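# Place three loose gears on furnace tray, small end up

## Task

Put each of the three loose gears into an unoccupied spot on the furnace tray with its smaller end pointing up, then release them all.

## Robot and tools

Robot: two identical six-joint arms with parallel-jaw grippers, named left_arm and right_arm. The names are labels only, not image sides. left_arm is mounted on the +y side at (-0.018, +0.365, 0) m, quat_wxyz (+0.999, 0, 0, +0.034). right_arm is at (+0.016, -0.252, 0) m, quat_wxyz (+1.000, 0, 0, -0.022). The shared scene frame has its origin on the table top midway between the arms. +z is up and +x points outward over the table.

Gripper geometry: the fingers extend along the gripper's +z axis and close along its y axis. The reported end_effector_position is the pinch point between the pads, roughly 1 cm short of the fingertips. The printed hand position may be slightly wrong, especially when the arm is stretched far out.

execute_actions: takes "actions", a list holding at most one item, and an optional "pictures" boolean. Images come back by default.
- An empty list is a look: nothing is commanded and the current state is returned.
- A move is {"rows": [...], "steps": n}, with n from 1 to 15 (default 15). Each step lasts 1/30 s. Row k is applied on step k, and the final row repeats if there are fewer rows than steps.
- A wait is {"steps": n} with no rows, n up to 300. It returns once n steps have passed since the previous result, and the time spent replying counts toward those steps.

Row layout: every row has exactly 14 numbers covering both arms, even when only one arm should move. The first seven are left_arm: waist, shoulder, elbow, wrist pitch, wrist yaw, wrist roll, then gripper opening. The next seven are the same for right_arm. The six joint values are absolute target angles in radians, in the same convention the Joint positions line prints; they are not offsets. The opening is an absolute command from -1 (closed) to +1 (fully open).

Joint ranges (rad): waist -2.880 to 2.880, shoulder 0.000 to 3.142, elbow 0.000 to 3.019, wrist pitch -1.693 to 1.571, wrist yaw -1.571 to 1.571, wrist roll -2.094 to 2.094. A call is rejected, and nothing is sent, if a target exceeds a range end by more than 0.019 rad and also lies farther out than that joint's last reported angle. The true stops may sit up to 0.019 rad either side of these values. A target beyond the true stop is clipped to it, and the result may then say "joint sent to its limit". That note can refer to an earlier action still running. A missing note does not prove there is room left.

Speed: each joint's target is kept within a fixed lead of its measured angle. The leads are waist 0.264, shoulder 0.32, elbow 0.276, wrist pitch 0.33, wrist yaw 0.186 and wrist roll 0.522 rad. If the targets would move a hand more than 70 mm from where it is, the whole arm's targets are scaled back. Large moves therefore take several actions. Between calls, the arms keep heading for the last row sent; the simulation does not pause while the operator writes. That pursuit stops once motion has nearly ceased (a stalled or very slow move counts as stopped) or when a step is HELD. After that, only a new action drives them further. Fingers already opening or closing finish their motion.

Result lines: the state line gives each gripper's end_effector_position (m) and end_effector_quat_wxyz in the scene frame. Joint positions and Joint velocities list each arm's six joints (rad, rad/s), then the pad gap (m, m/s; 0.094 m means fully open). grip_measured is the measured finger opening on the same -1 to 1 scale as the command. Each gripper's reading may be off by about 1 mm, a constant bias. "joint command not followed" means a clearance check altered or blocked some joint targets; the rest of the row still ran. HELD marks steps on which all or part of the row was not sent. Joint torques are the drives' total output, with offsets, scale errors, friction and noise, so read them loosely. MOTOR HOT appears from 85 °C. At 100 °C an OVER-TEMPERATURE FAULT drops that arm and its gripper until it cools. Holding loads for long raises the heat.

Grasping: away from the extremes, the fingers go to the opening you command as measured by grip_measured. To keep hold of a part, command roughly 0.03 below the current grip_measured; a smaller margin gives a gentler grip. Pad force tops out near 50 to 62 N and is lower on very thin parts (under about 2 mm). The first contact can spike harder.

zoom_image: {"camera": name, "region": [x0, y0, x1, y1]} gives an enlarged crop of that camera's latest image. Coordinates are pixels with (0, 0) at the top-left, and the crop is at most 504 by 504. Cameras, each 504x504: cam_head_left, cam_head_right, cam_high, cam_low, cam_left_wrist, cam_right_wrist. The wrist cameras are fisheye.

read_manual: returns only licence text and does not move anything.

finished_scene: {"scene": n} ends the current scene, irreversibly, and grades it. The gears must be in place and stay put. Replying with no tool call also ends everything.

Cautions: do not let anything fall or get knocked off the table. Keep the two arms from colliding or pushing on each other. Avoid drops, slips, slams and hard shoves. Brief external tugs on held parts or nudges to loose objects can happen, so re-check positions before releasing.

Each tool is called after "Request:" as a command line: name --argument value for each argument, lists and objects as JSON in quotes; but a table of rows of numbers goes row by row, as --pt "numbers of a row", without its own name.

## Session

Request:
execute_actions --actions '[]'

Scene clock: 0.00 s of 6000.00 s.
left_arm: end_effector_position=(+0.2039, -0.0429, +0.3004) grip_measured=+1.000 end_effector_quat_wxyz=(+0.336, +0.782, +0.504, +0.147) | right_arm: end_effector_position=(+0.0331, -0.8402, +0.1731) grip_measured=+1.000 end_effector_quat_wxyz=(-0.344, -0.406, -0.539, +0.653)
Joint positions: left_arm=[-1.291  1.177  1.122 -0.872 -0.418  0.915  0.094] | right_arm=[-1.42   1.779  0.703  1.169  0.266 -0.466  0.094]
Joint velocities: left_arm=[-0.015  0.005  0.017 -0.017  0.081  0.022  0.   ] | right_arm=[-0.005 -0.024  0.002 -0.002 -0.051  0.066  0.   ]
Joint torques (N m, as the arm reports them, + toward a larger angle): no reading

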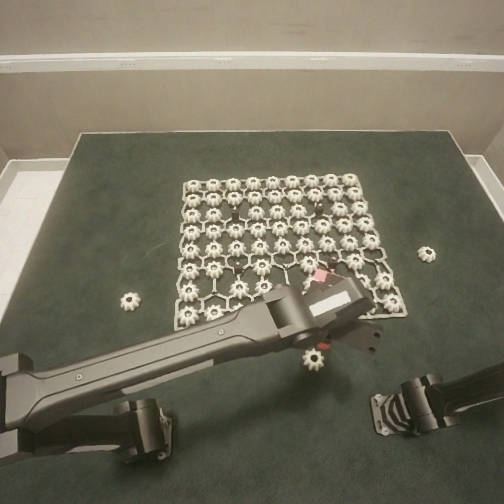

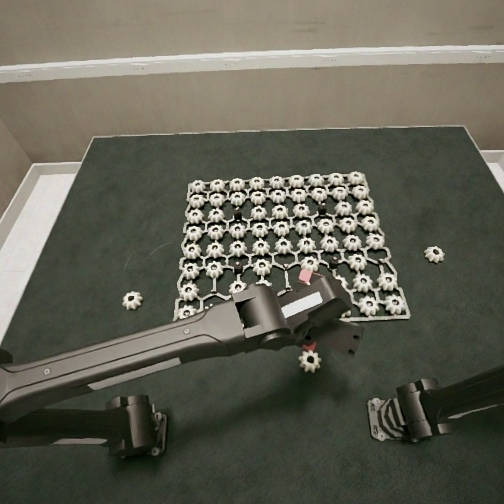

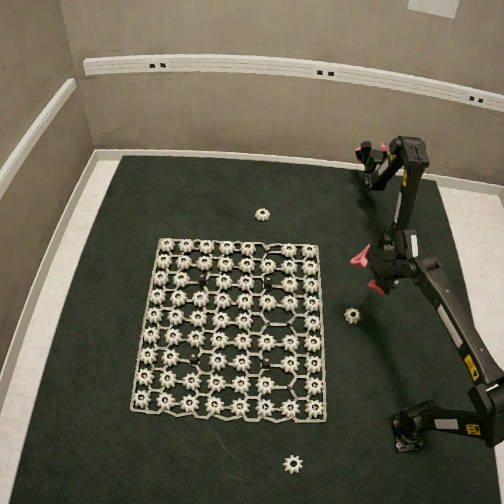

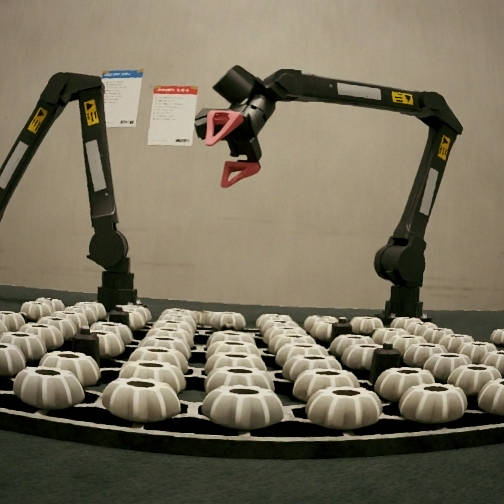

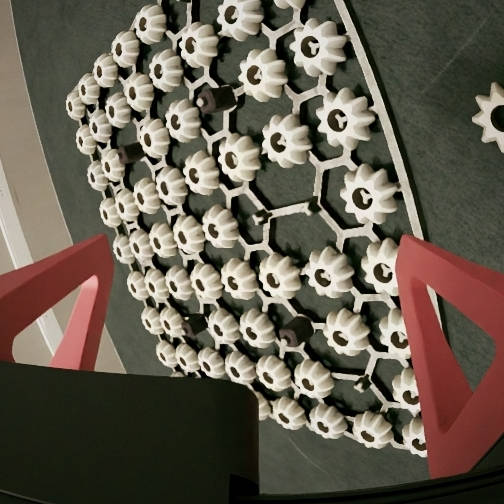

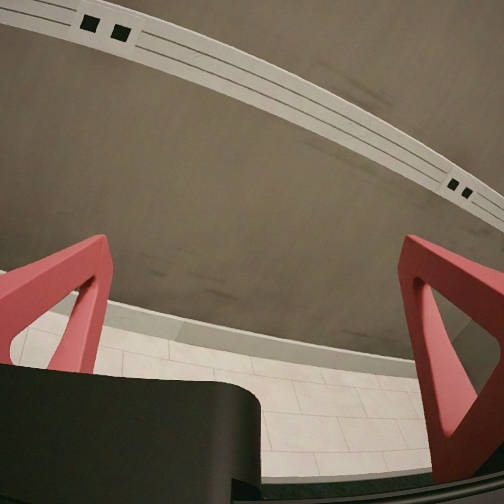

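Request:
zoom_image --camera "cam_low" --region '[90, 60, 210, 160]'

Request:
zoom_image --camera "cam_high" --region '[120, 200, 400, 480]'

Request:
zoom_image --camera "cam_left_wrist" --region '[200, 60, 504, 364]'

Region (90, 60, 210, 160) of cam_low's 504x504 image, scaled by 4.200, with more detail than that image has.

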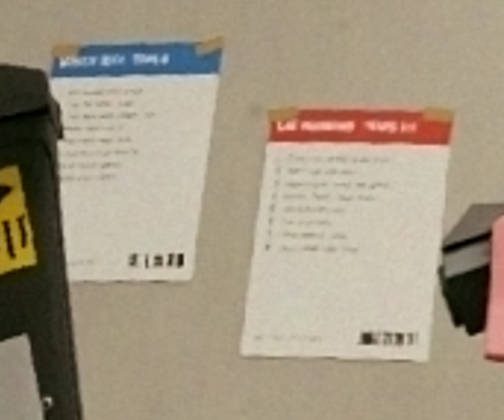

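Region (120, 200, 400, 480) of cam_high's 504x504 image, scaled by 1.800, with more detail than that image has.

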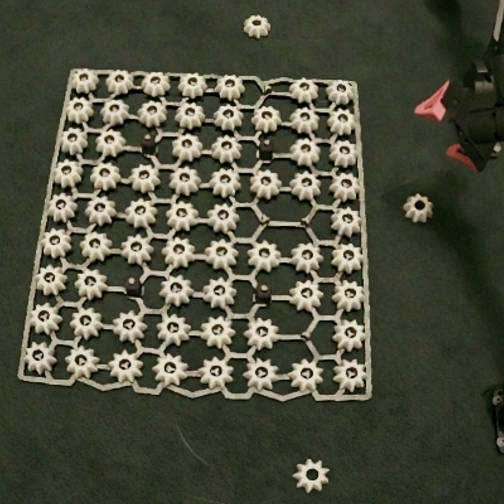

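Region (200, 60, 504, 364) of cam_left_wrist's 504x504 image, scaled by 1.658, with more detail than that image has.

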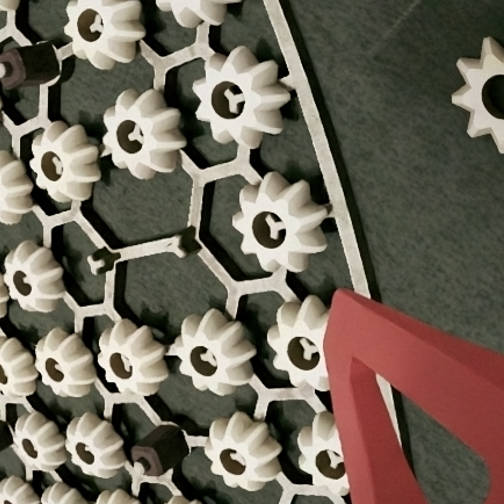

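Request:
zoom_image --camera "cam_high" --region '[320, 285, 380, 345]'

Request:
zoom_image --camera "cam_high" --region '[263, 434, 323, 494]'

Request:
zoom_image --camera "cam_high" --region '[233, 185, 293, 245]'

Request:
zoom_image --camera "cam_head_right" --region '[280, 330, 340, 390]'

Region (320, 285, 380, 345) of cam_high's 504x504 image, scaled by 8.400, with more detail than that image has.

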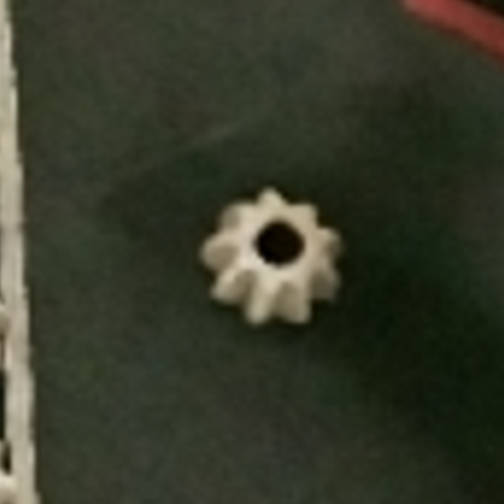

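Region (263, 434, 323, 494) of cam_high's 504x504 image, scaled by 8.400, with more detail than that image has.

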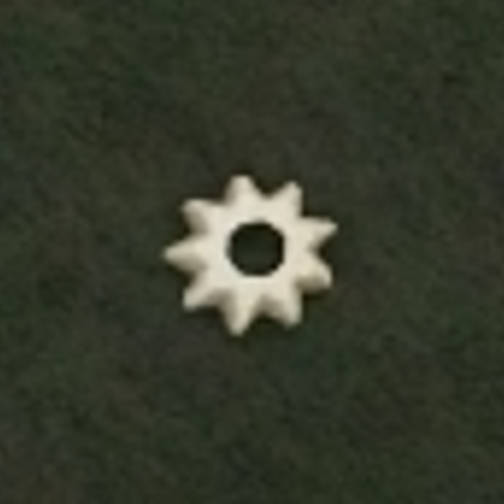

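Region (233, 185, 293, 245) of cam_high's 504x504 image, scaled by 8.400, with more detail than that image has.

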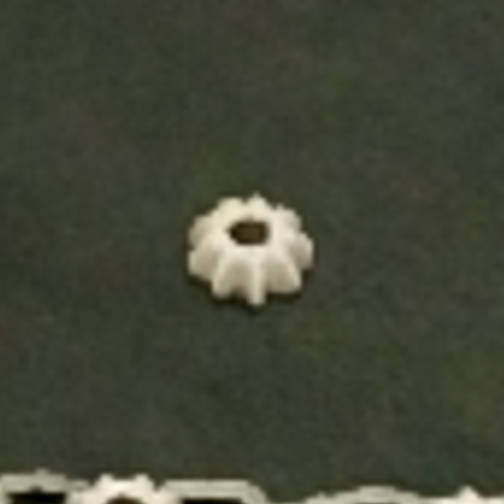

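Region (280, 330, 340, 390) of cam_head_right's 504x504 image, scaled by 8.400, with more detail than that image has.

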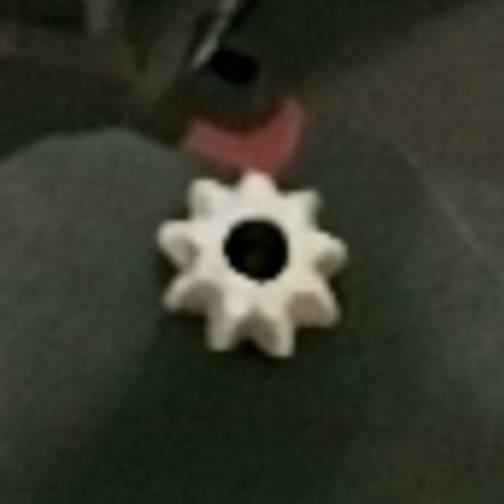

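Request:
zoom_image --camera "cam_head_left" --region '[100, 270, 220, 340]'

Request:
zoom_image --camera "cam_low" --region '[150, 300, 400, 450]'

Region (100, 270, 220, 340) of cam_head_left's 504x504 image, scaled by 4.200, with more detail than that image has; it fills the top 294 rows of this view, and the rest is white.

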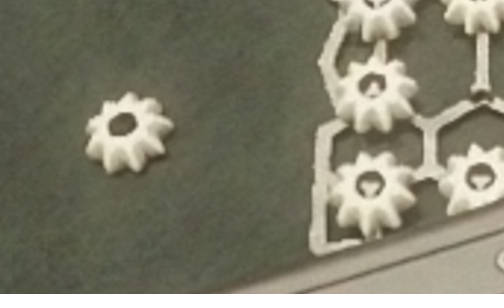

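Region (150, 300, 400, 450) of cam_low's 504x504 image, scaled by 2.016, with more detail than that image has; it fills the top 302 rows of this view, and the rest is white.

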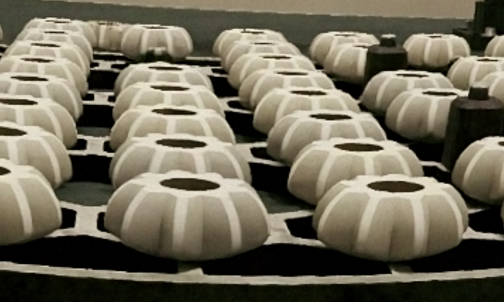

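Request:
execute_actions --actions '[{"rows":[[0.229,1.51,1.171,-1.233,0,0.485,1,-0.4865,1.8155,1.5626,-1.318,0,0.619,1]],"steps":15}]' --pictures false

Request:
execute_actions --actions '[{"steps":45}]'

Scene clock: 60.23 s of 6000.00 s.
left_arm: end_effector_position=(+0.3340, +0.1330, +0.1228) grip_measured=+1.000 end_effector_quat_wxyz=(-0.007, +0.550, +0.835, +0.003) | right_arm: end_effector_position=(+0.3457, -0.8588, +0.1935) grip_measured=+1.000 end_effector_quat_wxyz=(+0.573, +0.411, +0.632, -0.322)
Joint positions: left_arm=[-0.653  1.522  1.137 -1.2   -0.006  0.58   0.094] | right_arm=[-1.023  1.78   1.032  0.611  0.021  0.067  0.094]
Joint velocities: left_arm=[ 1.734  0.103  0.002 -0.085  0.081 -0.33   0.   ] | right_arm=[ 0.962 -0.005  0.676 -1.111 -0.022  0.916  0.   ]
Joint torques (N m, as the arm reports them, + toward a larger angle): left_arm=[ -1.49 -14.63  10.15  -0.52   0.01  -0.15] | right_arm=[ -0.17 -16.63  10.1    1.72  -0.1    0.05]
Steps of this call (steps 1 to 90: nothing new was sent; then 56.73 s passed at rest; steps 91 to 105: all 15 steps of this action). Readings (joint positions):
91: left_arm=[-1.283 1.184 1.125 -0.896 -0.378 0.890] | right_arm=[-1.416 1.779 0.708 1.149 0.239 -0.437]
92: left_arm=[-1.265 1.196 1.133 -0.939 -0.334 0.859] | right_arm=[-1.406 1.779 0.722 1.111 0.206 -0.400]
94: left_arm=[-1.206 1.243 1.137 -1.014 -0.244 0.802] | right_arm=[-1.365 1.780 0.761 1.033 0.140 -0.329]
98: left_arm=[-1.039 1.378 1.137 -1.130 -0.063 0.697] | right_arm=[-1.250 1.780 0.858 0.878 0.061 -0.184]
105: the state above

Scene clock: 61.73 s of 6000.00 s.
left_arm: end_effector_position=(+0.3802, +0.4839, +0.1224) grip_measured=+1.000 end_effector_quat_wxyz=(-0.019, +0.103, +0.994, -0.008) | right_arm: end_effector_position=(+0.4873, -0.5331, +0.1482) grip_measured=+1.000 end_effector_quat_wxyz=(+0.012, +0.542, +0.840, +0.001)
Joint positions: left_arm=[ 0.222  1.523  1.137 -1.225 -0.001  0.497  0.094] | right_arm=[-0.493  1.793  1.553 -1.307 -0.001  0.608  0.094]
Joint velocities: left_arm=[-0.015 -0.005  0.017 -0.012 -0.066  0.037  0.   ] | right_arm=[-0.005 -0.015  0.002 -0.002 -0.022 -0.066  0.   ]
Joint torques (N m, as the arm reports them, + toward a larger angle): left_arm=[ -0.99 -14.09  11.04  -0.31   0.02  -0.19] | right_arm=[ -0.1  -16.95   8.71  -0.21   0.2    0.07]
Steps of this call (steps 1 to 45: the robot went on to your last target). Readings (joint positions):
1: left_arm=[-0.593 1.523 1.137 -1.202 -0.005 0.571] | right_arm=[-0.990 1.780 1.056 0.573 0.019 0.103]
2: left_arm=[-0.533 1.523 1.137 -1.205 -0.004 0.563] | right_arm=[-0.958 1.780 1.079 0.536 0.017 0.138]
4: left_arm=[-0.413 1.523 1.137 -1.207 -0.003 0.549] | right_arm=[-0.892 1.780 1.123 0.462 0.015 0.201]
8: left_arm=[-0.171 1.523 1.137 -1.209 -0.003 0.531] | right_arm=[-0.762 1.780 1.208 0.317 0.012 0.300]
45: the state above
All arms were judged still, so your last target was given up. Only a new action makes them travel on or press farther. Fingers that are still opening or closing keep moving.

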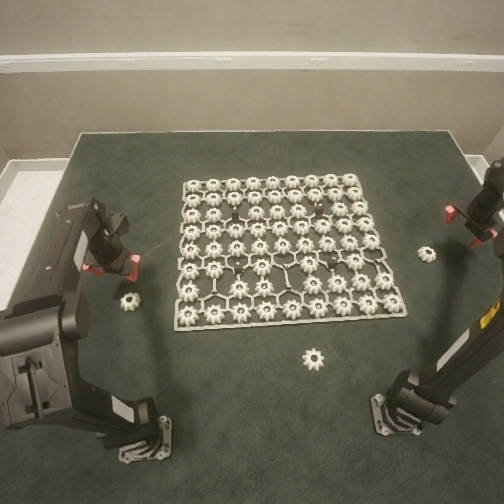

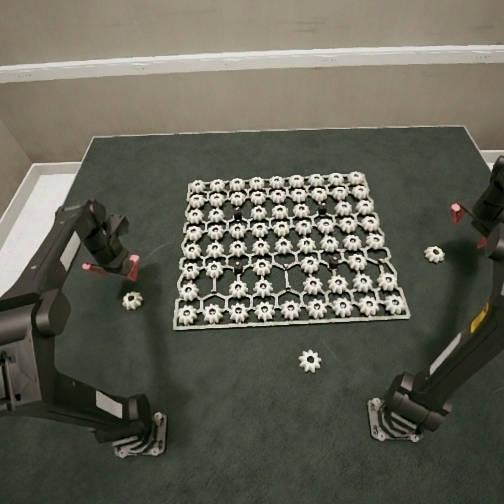

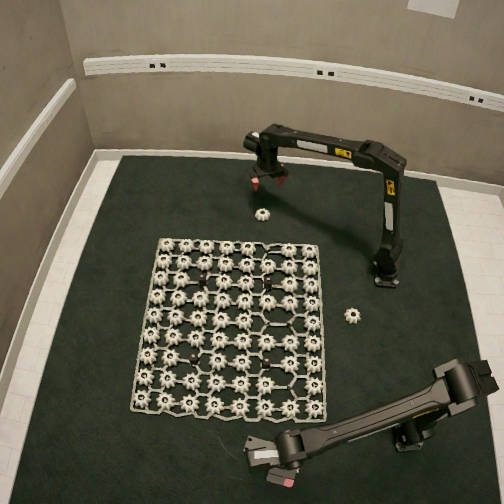

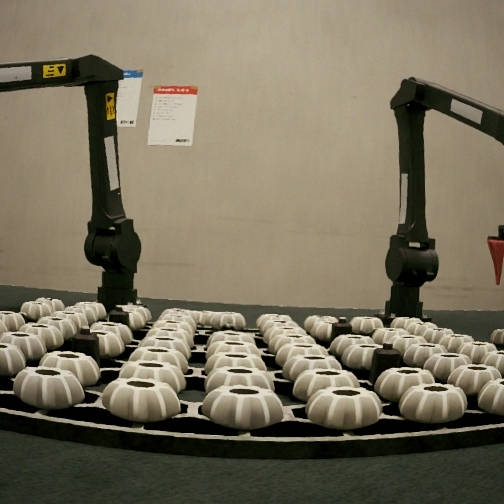

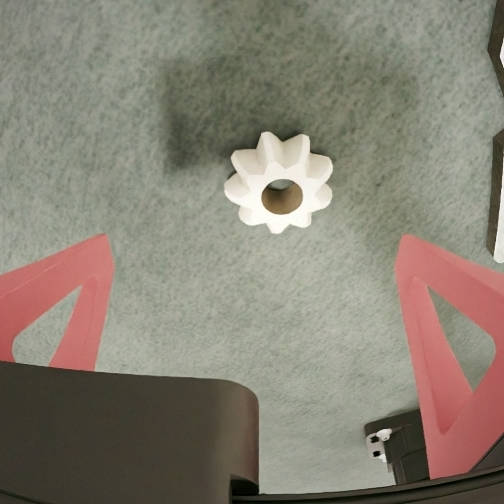

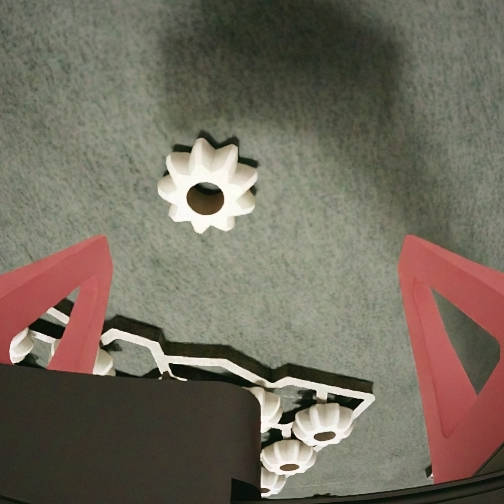

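Request:
execute_actions --actions '[{"rows":[[0.224,1.508,1.15,-1.21,0,0.485,1,-0.48,1.82,1.55,-1.30,0,0.619,1],[0.226,1.506,1.12,-1.18,0,0.485,1,-0.47,1.826,1.53,-1.275,0,0.619,1],[0.228,1.504,1.09,-1.15,0,0.485,1,-0.46,1.833,1.51,-1.25,0,0.619,1],[0.229,1.502,1.06,-1.12,0,0.485,1,-0.45,1.84,1.49,-1.225,0,0.619,1],[0.230,1.50,1.03,-1.09,0,0.485,1,-0.44,1.847,1.47,-1.20,0,0.619,1],[0.231,1.498,1.0,-1.06,0,0.485,1,-0.43,1.853,1.45,-1.175,0,0.619,1],[0.232,1.496,0.97,-1.03,0,0.485,1,-0.42,1.86,1.43,-1.15,0,0.619,1],[0.233,1.494,0.945,-1.005,0,0.485,1,-0.41,1.866,1.41,-1.125,0,0.619,1],[0.234,1.492,0.92,-0.98,0,0.485,1,-0.40,1.872,1.39,-1.10,0,0.619,1],[0.235,1.49,0.90,-0.958,0,0.485,1,-0.392,1.878,1.372,-1.075,0,0.619,1]],"steps":15}]' --pictures false

Request:
execute_actions --actions '[{"steps":10}]'

Scene clock: 93.03 s of 6000.00 s.
left_arm: end_effector_position=(+0.3338, +0.4725, +0.0467) grip_measured=+1.000 end_effector_quat_wxyz=(-0.011, +0.099, +0.995, -0.004) | right_arm: end_effector_position=(+0.4980, -0.4688, +0.0457) grip_measured=+1.000 end_effector_quat_wxyz=(-0.009, +0.493, +0.870, -0.000)
Joint positions: left_arm=[ 0.228  1.498  0.882 -0.979 -0.001  0.497  0.094] | right_arm=[-0.378  1.865  1.369 -1.093 -0.001  0.609  0.094]
Joint velocities: left_arm=[-0.015 -0.005 -0.007  0.076  0.051 -0.037  0.   ] | right_arm=[ 0.103  0.171 -0.081  0.051 -0.051  0.037  0.   ]
Joint torques (N m, as the arm reports them, + toward a larger angle): left_arm=[ -0.81 -12.17   8.87   0.54   0.01  -0.19] | right_arm=[ -2.17 -18.8    7.77   0.71   0.19   0.07]
Steps of this call (steps 1 to 90: nothing new was sent; then 27.80 s passed at rest; steps 91 to 105: all 15 steps of this action). Readings (joint positions):
91: left_arm=[0.222 1.523 1.137 -1.224 -0.001 0.497] | right_arm=[-0.493 1.793 1.553 -1.307 -0.001 0.608]
92: left_arm=[0.222 1.523 1.135 -1.217 -0.001 0.497] | right_arm=[-0.492 1.793 1.552 -1.303 -0.001 0.608]
94: left_arm=[0.222 1.517 1.114 -1.173 -0.001 0.497] | right_arm=[-0.487 1.793 1.537 -1.274 -0.001 0.609]
98: left_arm=[0.223 1.499 1.007 -1.061 -0.001 0.497] | right_arm=[-0.452 1.801 1.464 -1.182 -0.001 0.609]
105: the state above

Scene clock: 93.37 s of 6000.00 s.
left_arm: end_effector_position=(+0.3367, +0.4734, +0.0467) grip_measured=+1.000 end_effector_quat_wxyz=(-0.005, +0.099, +0.995, -0.002) | right_arm: end_effector_position=(+0.4963, -0.4729, +0.0415) grip_measured=+1.000 end_effector_quat_wxyz=(-0.010, +0.497, +0.868, -0.000)
Joint positions: left_arm=[ 0.228  1.497  0.882 -0.967 -0.001  0.497  0.094] | right_arm=[-0.387  1.872  1.367 -1.086 -0.001  0.609  0.094]
Joint velocities: left_arm=[ 0.015  0.015 -0.007  0.002  0.081  0.037  0.   ] | right_arm=[-0.015 -0.005 -0.002  0.002  0.022  0.037  0.   ]
Joint torques (N m, as the arm reports them, + toward a larger angle): left_arm=[ -0.89 -12.01   8.87   0.38   0.02  -0.19] | right_arm=[ -0.85 -18.52   7.59   0.54   0.19   0.07]
Steps of this call (steps 1 to 10: the robot went on to your last target). Readings (joint positions):
1: left_arm=[0.228 1.498 0.882 -0.974 -0.001 0.497] | right_arm=[-0.376 1.870 1.367 -1.092 -0.001 0.609]
2: left_arm=[0.228 1.497 0.882 -0.970 -0.001 0.497] | right_arm=[-0.376 1.872 1.367 -1.091 -0.001 0.609]
4: left_arm=[0.228 1.497 0.882 -0.968 -0.001 0.497] | right_arm=[-0.379 1.872 1.367 -1.089 -0.001 0.609]
8: left_arm=[0.228 1.497 0.882 -0.967 -0.001 0.497] | right_arm=[-0.385 1.872 1.367 -1.086 -0.001 0.609]
10: the state above

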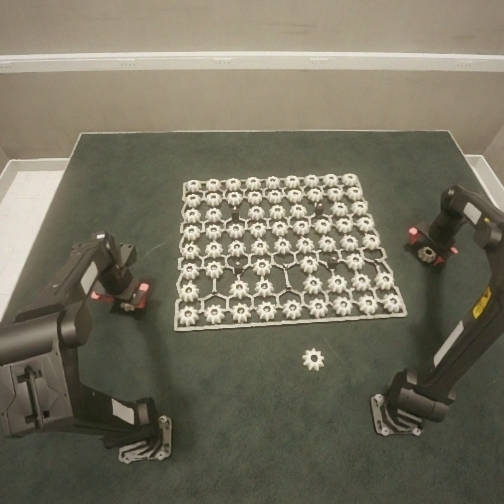

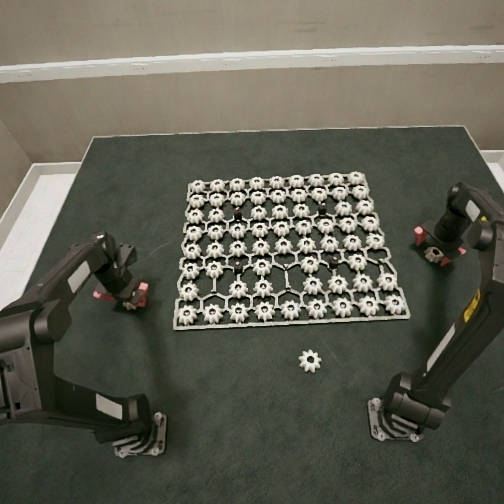

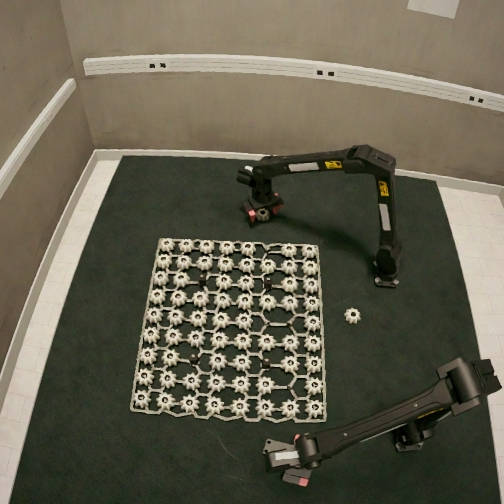

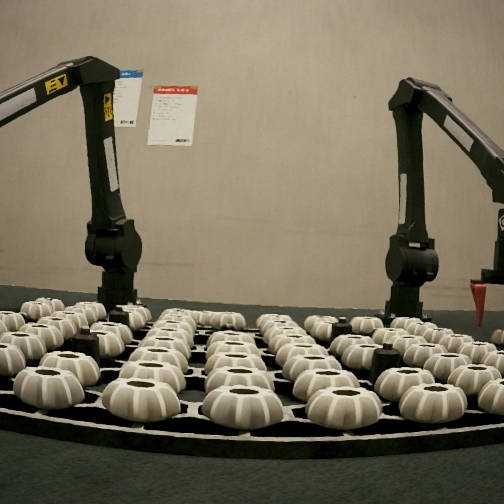

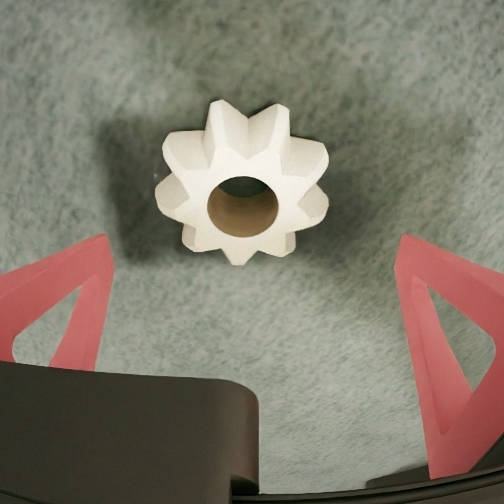

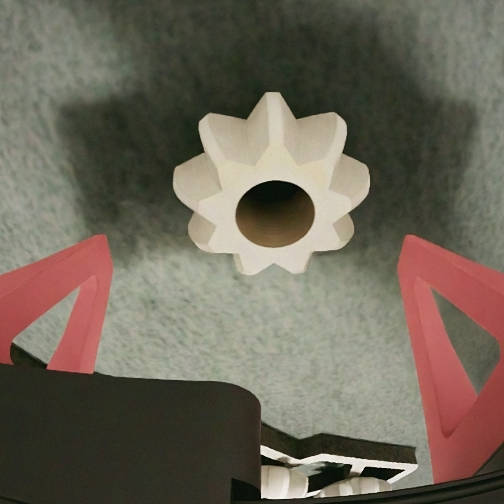

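Request:
zoom_image --camera "cam_high" --region '[225, 170, 305, 250]'

Request:
zoom_image --camera "cam_low" --region '[404, 260, 504, 360]'

Region (225, 170, 305, 250) of cam_high's 504x504 image, scaled by 6.300, with more detail than that image has.

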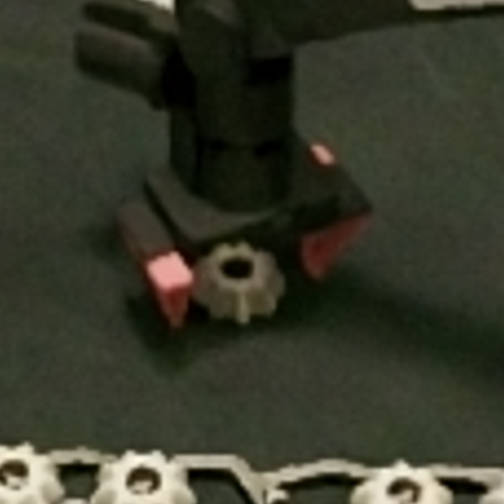

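Region (404, 260, 504, 360) of cam_low's 504x504 image, scaled by 5.040, with more detail than that image has.

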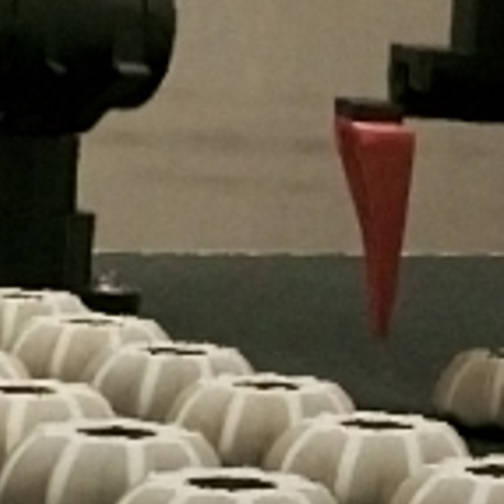

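Request:
execute_actions --actions '[{"rows":[[0.224,1.50,0.905,-0.95,0,0.485,1,-0.398,1.882,1.376,-1.07,0,0.619,1],[0.22,1.51,0.91,-0.94,0,0.485,1,-0.404,1.887,1.379,-1.065,0,0.619,1],[0.217,1.52,0.915,-0.93,0,0.485,1,-0.41,1.892,1.382,-1.06,0,0.619,1],[0.214,1.53,0.915,-0.92,0,0.485,1,-0.415,1.897,1.385,-1.055,0,0.619,1],[0.212,1.54,0.915,-0.91,0,0.485,1,-0.419,1.902,1.388,-1.05,0,0.619,1],[0.212,1.546,0.915,-0.90,0,0.485,1,-0.421,1.906,1.388,-1.045,0,0.619,1],[0.212,1.552,0.915,-0.889,0,0.485,1,-0.421,1.91,1.388,-1.039,0,0.619,1]],"steps":15}]' --pictures false

Request:
execute_actions --actions '[{"steps":8}]'

Scene clock: 131.67 s of 6000.00 s.
left_arm: end_effector_position=(+0.3508, +0.4734, +0.0341) grip_measured=+1.000 end_effector_quat_wxyz=(+0.010, +0.105, +0.994, +0.004) | right_arm: end_effector_position=(+0.4958, -0.4932, +0.0406) grip_measured=+1.000 end_effector_quat_wxyz=(+0.007, +0.512, +0.859, +0.001)
Joint positions: left_arm=[ 0.218  1.533  0.882 -0.898 -0.001  0.497  0.094] | right_arm=[-0.421  1.873  1.367 -1.051 -0.001  0.609  0.094]
Joint velocities: left_arm=[-0.005 -0.015 -0.002  0.012  0.022 -0.007  0.   ] | right_arm=[-0.005 -0.005  0.002  0.012 -0.007 -0.022  0.   ]
Joint torques (N m, as the arm reports them, + toward a larger angle): left_arm=[ -1.7  -10.18   9.94   0.48   0.02  -0.17] | right_arm=[ -0.64 -15.69   8.72   0.67   0.2    0.06]
Steps of this call (steps 1 to 30: the robot went on to your last target; steps 31 to 90: nothing new was sent; then 34.80 s passed at rest; steps 91 to 105: all 15 steps of this action). Readings (joint positions):
91: left_arm=[0.228 1.497 0.882 -0.966 -0.001 0.497] | right_arm=[-0.387 1.872 1.367 -1.085 -0.001 0.609]
92: left_arm=[0.228 1.497 0.882 -0.961 -0.001 0.497] | right_arm=[-0.388 1.872 1.367 -1.083 -0.001 0.609]
94: left_arm=[0.227 1.498 0.882 -0.947 -0.001 0.497] | right_arm=[-0.391 1.872 1.367 -1.076 -0.001 0.609]
98: left_arm=[0.220 1.513 0.882 -0.910 -0.001 0.497] | right_arm=[-0.408 1.872 1.367 -1.057 -0.001 0.609]
105: the state above

Scene clock: 131.93 s of 6000.00 s.
left_arm: end_effector_position=(+0.3509, +0.4734, +0.0341) grip_measured=+1.000 end_effector_quat_wxyz=(+0.010, +0.105, +0.994, +0.004) | right_arm: end_effector_position=(+0.4958, -0.4932, +0.0406) grip_measured=+1.000 end_effector_quat_wxyz=(+0.007, +0.512, +0.859, +0.001)
Joint positions: left_arm=[ 0.218  1.533  0.882 -0.898 -0.001  0.497  0.094] | right_arm=[-0.421  1.873  1.367 -1.051 -0.001  0.609  0.094]
Joint velocities: left_arm=[ 0.005 -0.015  0.012 -0.012  0.007 -0.066  0.   ] | right_arm=[ 0.015  0.015 -0.007  0.017 -0.022 -0.022  0.   ]
Joint torques (N m, as the arm reports them, + toward a larger angle): left_arm=[ -1.71 -10.52   9.87   0.46   0.03  -0.19] | right_arm=[ -0.79 -15.81   8.75   0.69   0.19   0.07]
Steps of this call (steps 1 to 8: the robot went on to your last target). Readings (joint positions):
1: left_arm=[0.218 1.533 0.882 -0.898 -0.001 0.497] | right_arm=[-0.421 1.873 1.367 -1.051 -0.001 0.609]
2: left_arm=[0.218 1.533 0.882 -0.898 -0.001 0.497] | right_arm=[-0.421 1.873 1.367 -1.051 -0.001 0.609]
4: left_arm=[0.218 1.533 0.882 -0.898 -0.001 0.497] | right_arm=[-0.421 1.873 1.367 -1.051 -0.001 0.609]
8: the state above

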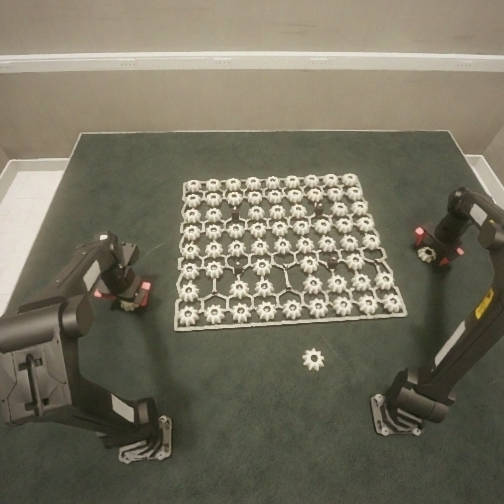

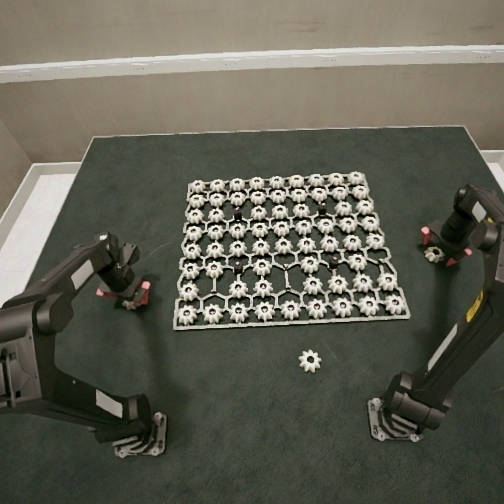

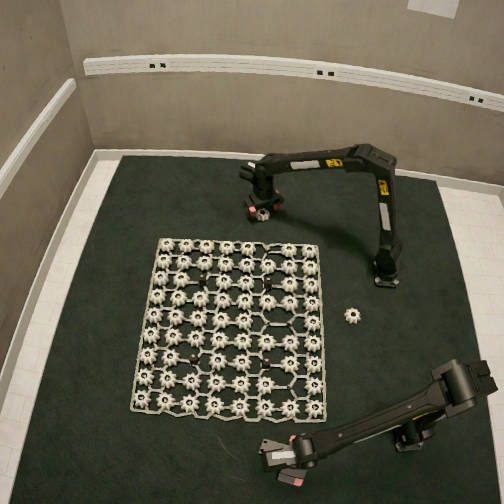

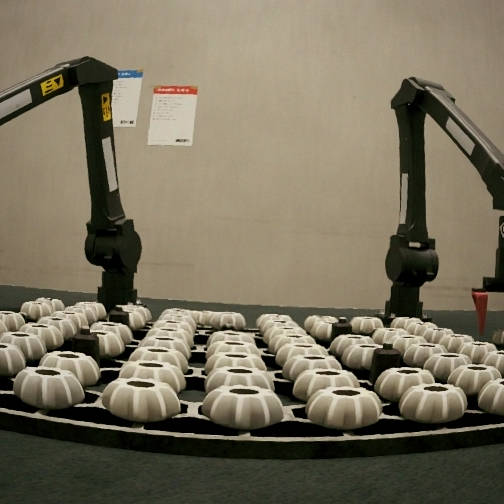

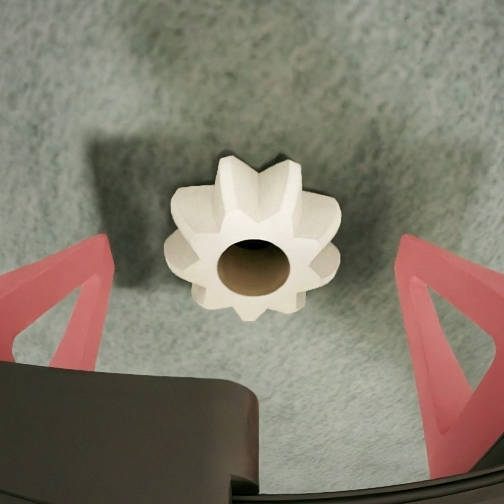

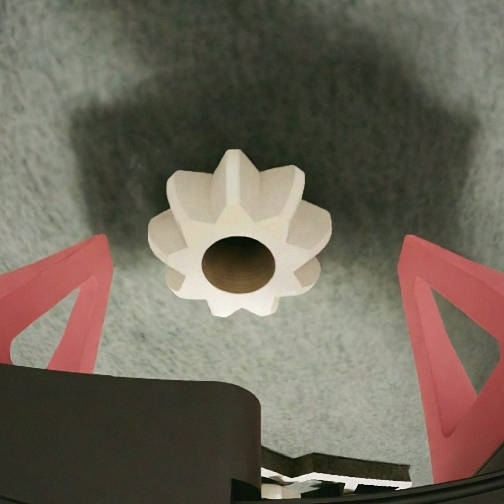

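Request:
execute_actions --actions '[{"rows":[[0.212,1.562,0.915,-0.885,0,0.485,1,-0.421,1.913,1.388,-1.035,0,0.619,1],[0.212,1.572,0.915,-0.88,0,0.485,1,-0.421,1.916,1.388,-1.03,0,0.619,1],[0.212,1.58,0.915,-0.875,0,0.485,1,-0.421,1.919,1.388,-1.027,0,0.619,1],[0.212,1.586,0.915,-0.872,0,0.485,1,-0.421,1.921,1.388,-1.025,0,0.619,1]],"steps":15}]'

Scene clock: 148.33 s of 6000.00 s.
left_arm: end_effector_position=(+0.3516, +0.4737, +0.0219) grip_measured=+1.000 end_effector_quat_wxyz=(+0.002, +0.105, +0.994, +0.001) | right_arm: end_effector_position=(+0.4976, -0.4941, +0.0334) grip_measured=+1.000 end_effector_quat_wxyz=(+0.006, +0.512, +0.859, +0.001)
Joint positions: left_arm=[ 0.218  1.567  0.882 -0.881 -0.001  0.497  0.094] | right_arm=[-0.421  1.887  1.367 -1.037 -0.001  0.609  0.094]
Joint velocities: left_arm=[-0.005 -0.005  0.002 -0.022  0.037  0.007  0.   ] | right_arm=[-0.015 -0.005 -0.007  0.012 -0.051 -0.037  0.   ]
Joint torques (N m, as the arm reports them, + toward a larger angle): left_arm=[ -1.86 -10.89   9.44   0.43   0.02  -0.19] | right_arm=[ -0.51 -16.38   8.67   0.71   0.19   0.07]
Steps of this call (steps 1 to 15: the robot went on to your last target; steps 16 to 90: nothing new was sent; then 12.90 s passed at rest; steps 91 to 105: all 15 steps of this action). Readings (joint positions):
91: left_arm=[0.218 1.534 0.882 -0.897 -0.001 0.497] | right_arm=[-0.421 1.873 1.367 -1.050 -0.001 0.609]
92: left_arm=[0.218 1.534 0.882 -0.895 -0.001 0.497] | right_arm=[-0.421 1.874 1.367 -1.048 -0.001 0.609]
94: left_arm=[0.218 1.540 0.882 -0.888 -0.001 0.497] | right_arm=[-0.421 1.876 1.367 -1.042 -0.001 0.609]
98: left_arm=[0.218 1.561 0.882 -0.882 -0.001 0.497] | right_arm=[-0.421 1.884 1.367 -1.037 -0.001 0.609]
105: the state above

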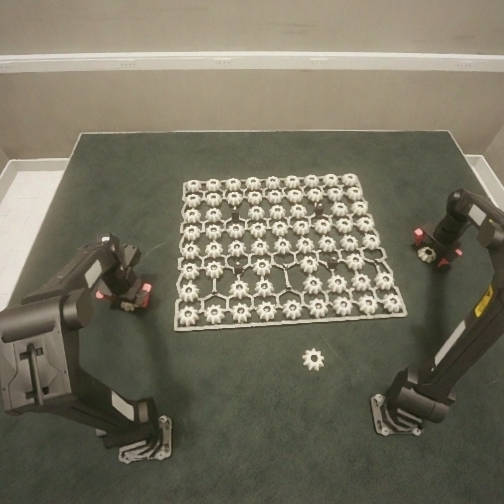

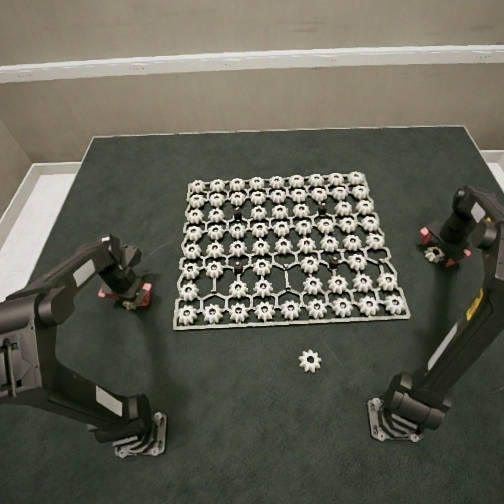

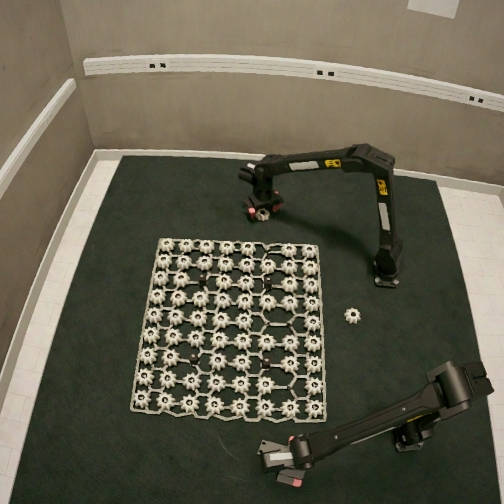

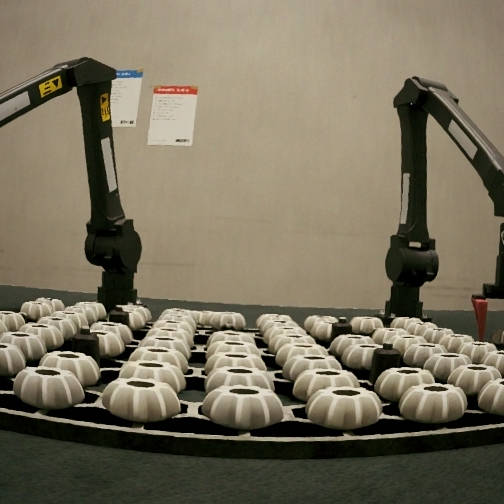

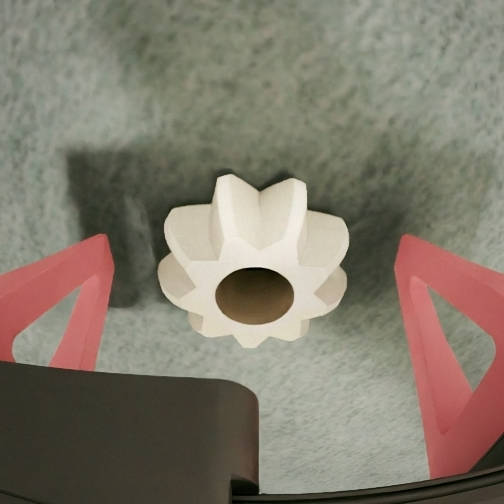

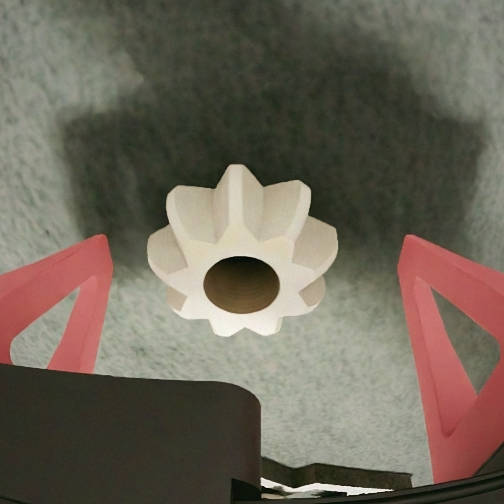

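Request:
execute_actions --actions '[{"rows":[[0.212,1.59,0.915,-0.872,0,0.485,0.9,-0.421,1.927,1.388,-1.022,0,0.619,0.9],[0.212,1.59,0.915,-0.872,0,0.485,0.8,-0.421,1.934,1.388,-1.02,0,0.619,0.8],[0.212,1.59,0.915,-0.872,0,0.485,0.7,-0.421,1.934,1.388,-1.02,0,0.619,0.7],[0.212,1.59,0.915,-0.872,0,0.485,0.6,-0.421,1.934,1.388,-1.02,0,0.619,0.6],[0.212,1.59,0.915,-0.872,0,0.485,0.5,-0.421,1.934,1.388,-1.02,0,0.619,0.5],[0.212,1.59,0.915,-0.872,0,0.485,0.45,-0.421,1.934,1.388,-1.02,0,0.619,0.45],[0.212,1.59,0.915,-0.872,0,0.485,0.4,-0.421,1.934,1.388,-1.02,0,0.619,0.4],[0.212,1.59,0.915,-0.872,0,0.485,0.36,-0.421,1.934,1.388,-1.02,0,0.619,0.36],[0.212,1.59,0.915,-0.872,0,0.485,0.32,-0.421,1.934,1.388,-1.02,0,0.619,0.32],[0.212,1.59,0.915,-0.872,0,0.485,0.28,-0.421,1.934,1.388,-1.02,0,0.619,0.28],[0.212,1.59,0.915,-0.872,0,0.485,0.25,-0.421,1.934,1.388,-1.02,0,0.619,0.25],[0.212,1.59,0.915,-0.872,0,0.485,0.22,-0.421,1.934,1.388,-1.02,0,0.619,0.22],[0.212,1.59,0.915,-0.872,0,0.485,0.19,-0.421,1.934,1.388,-1.02,0,0.619,0.19],[0.212,1.59,0.915,-0.872,0,0.485,0.16,-0.421,1.934,1.388,-1.02,0,0.619,0.16]],"steps":15}]' --pictures false

Request:
execute_actions --actions '[{"steps":8}]'

Scene clock: 158.37 s of 6000.00 s.
left_arm: end_effector_position=(+0.3517, +0.4738, +0.0219) grip_measured=+0.210 end_effector_quat_wxyz=(+0.002, +0.105, +0.994, +0.001) | right_arm: end_effector_position=(+0.4987, -0.4942, +0.0279) grip_measured=+0.213 end_effector_quat_wxyz=(+0.005, +0.512, +0.859, +0.002)
Joint positions: left_arm=[ 0.218  1.567  0.882 -0.881 -0.001  0.497  0.057] | right_arm=[-0.421  1.898  1.367 -1.029 -0.002  0.609  0.057]
Joint velocities: left_arm=[-0.005  0.015 -0.002 -0.007 -0.007  0.022 -0.   ] | right_arm=[-0.005 -0.015 -0.017  0.002 -0.007  0.037  0.   ]
Joint torques (N m, as the arm reports them, + toward a larger angle): left_arm=[ -1.86 -10.61   9.57   0.48   0.01  -0.19] | right_arm=[ -0.55 -16.07   8.58   0.54   0.24   0.07]
Steps of this call (steps 1 to 15: the robot went on to your last target; steps 16 to 90: nothing new was sent; then 6.53 s passed at rest; steps 91 to 105: all 15 steps of this action). Readings (joint positions):
91: left_arm=[0.218 1.567 0.882 -0.881 -0.001 0.497] | right_arm=[-0.421 1.887 1.367 -1.037 -0.001 0.609]
92: left_arm=[0.218 1.567 0.882 -0.881 -0.001 0.497] | right_arm=[-0.421 1.888 1.367 -1.035 -0.001 0.609]
94: left_arm=[0.218 1.567 0.882 -0.881 -0.001 0.497] | right_arm=[-0.421 1.891 1.367 -1.033 -0.001 0.609]
98: left_arm=[0.218 1.567 0.882 -0.881 -0.001 0.497] | right_arm=[-0.421 1.897 1.367 -1.030 -0.002 0.609]
105: the state above

Scene clock: 158.63 s of 6000.00 s.
left_arm: end_effector_position=(+0.3517, +0.4738, +0.0219) grip_measured=+0.210 end_effector_quat_wxyz=(+0.002, +0.105, +0.994, +0.001) | right_arm: end_effector_position=(+0.4987, -0.4942, +0.0279) grip_measured=+0.213 end_effector_quat_wxyz=(+0.005, +0.512, +0.859, +0.002)
Joint positions: left_arm=[ 0.218  1.567  0.882 -0.881 -0.001  0.497  0.057] | right_arm=[-0.421  1.898  1.367 -1.029 -0.002  0.609  0.057]
Joint velocities: left_arm=[-0.015  0.005 -0.012 -0.002 -0.007 -0.007  0.001] | right_arm=[-0.015 -0.015  0.007 -0.002  0.022 -0.051  0.   ]
Joint torques (N m, as the arm reports them, + toward a larger angle): left_arm=[ -1.63 -10.66   9.58   0.35   0.01  -0.18] | right_arm=[ -0.52 -16.11   8.61   0.54   0.23   0.07]
Steps of this call (steps 1 to 8: the robot went on to your last target). Readings (joint positions):
1: left_arm=[0.218 1.567 0.882 -0.881 -0.001 0.497] | right_arm=[-0.421 1.898 1.367 -1.029 -0.002 0.609]
2: left_arm=[0.218 1.567 0.882 -0.881 -0.001 0.497] | right_arm=[-0.421 1.898 1.367 -1.029 -0.002 0.609]
4: left_arm=[0.218 1.567 0.882 -0.881 -0.001 0.497] | right_arm=[-0.421 1.898 1.367 -1.029 -0.002 0.609]
8: the state above

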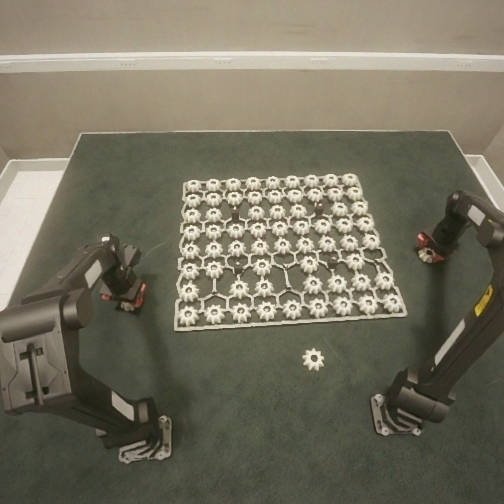

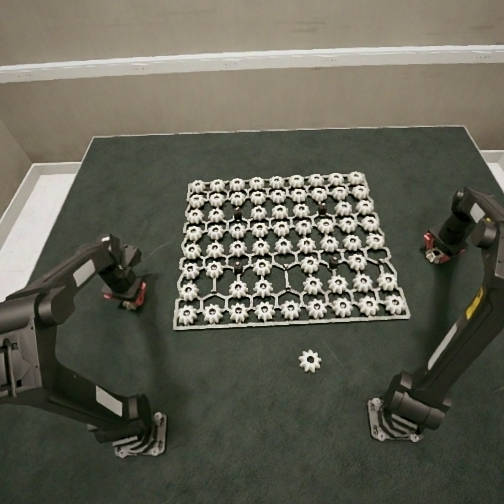

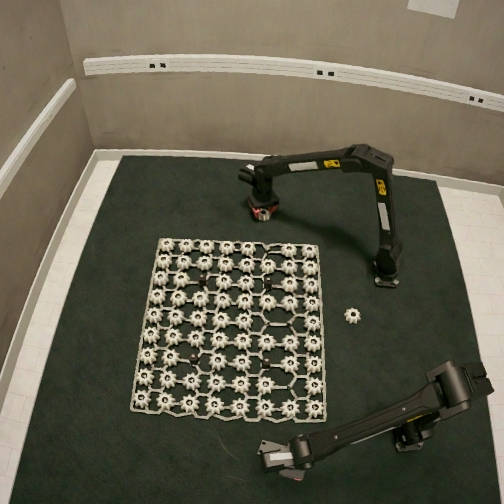

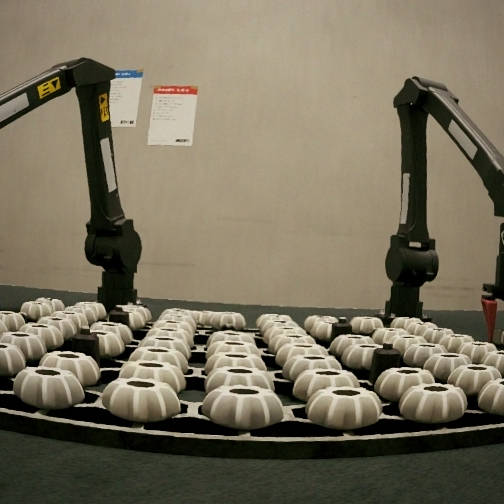

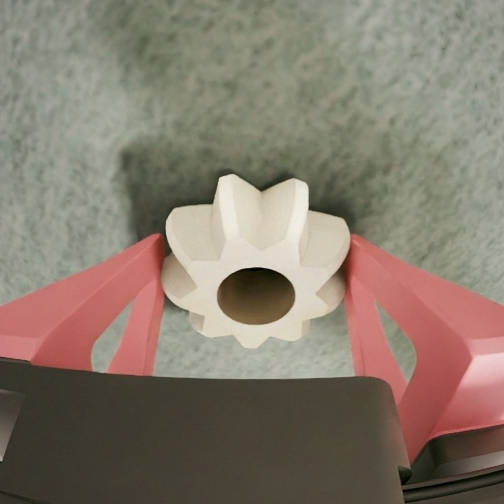

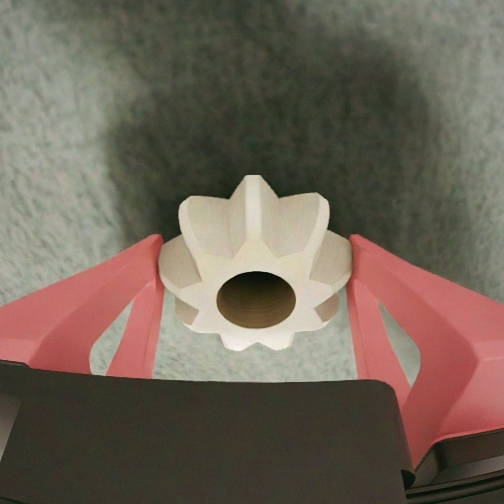

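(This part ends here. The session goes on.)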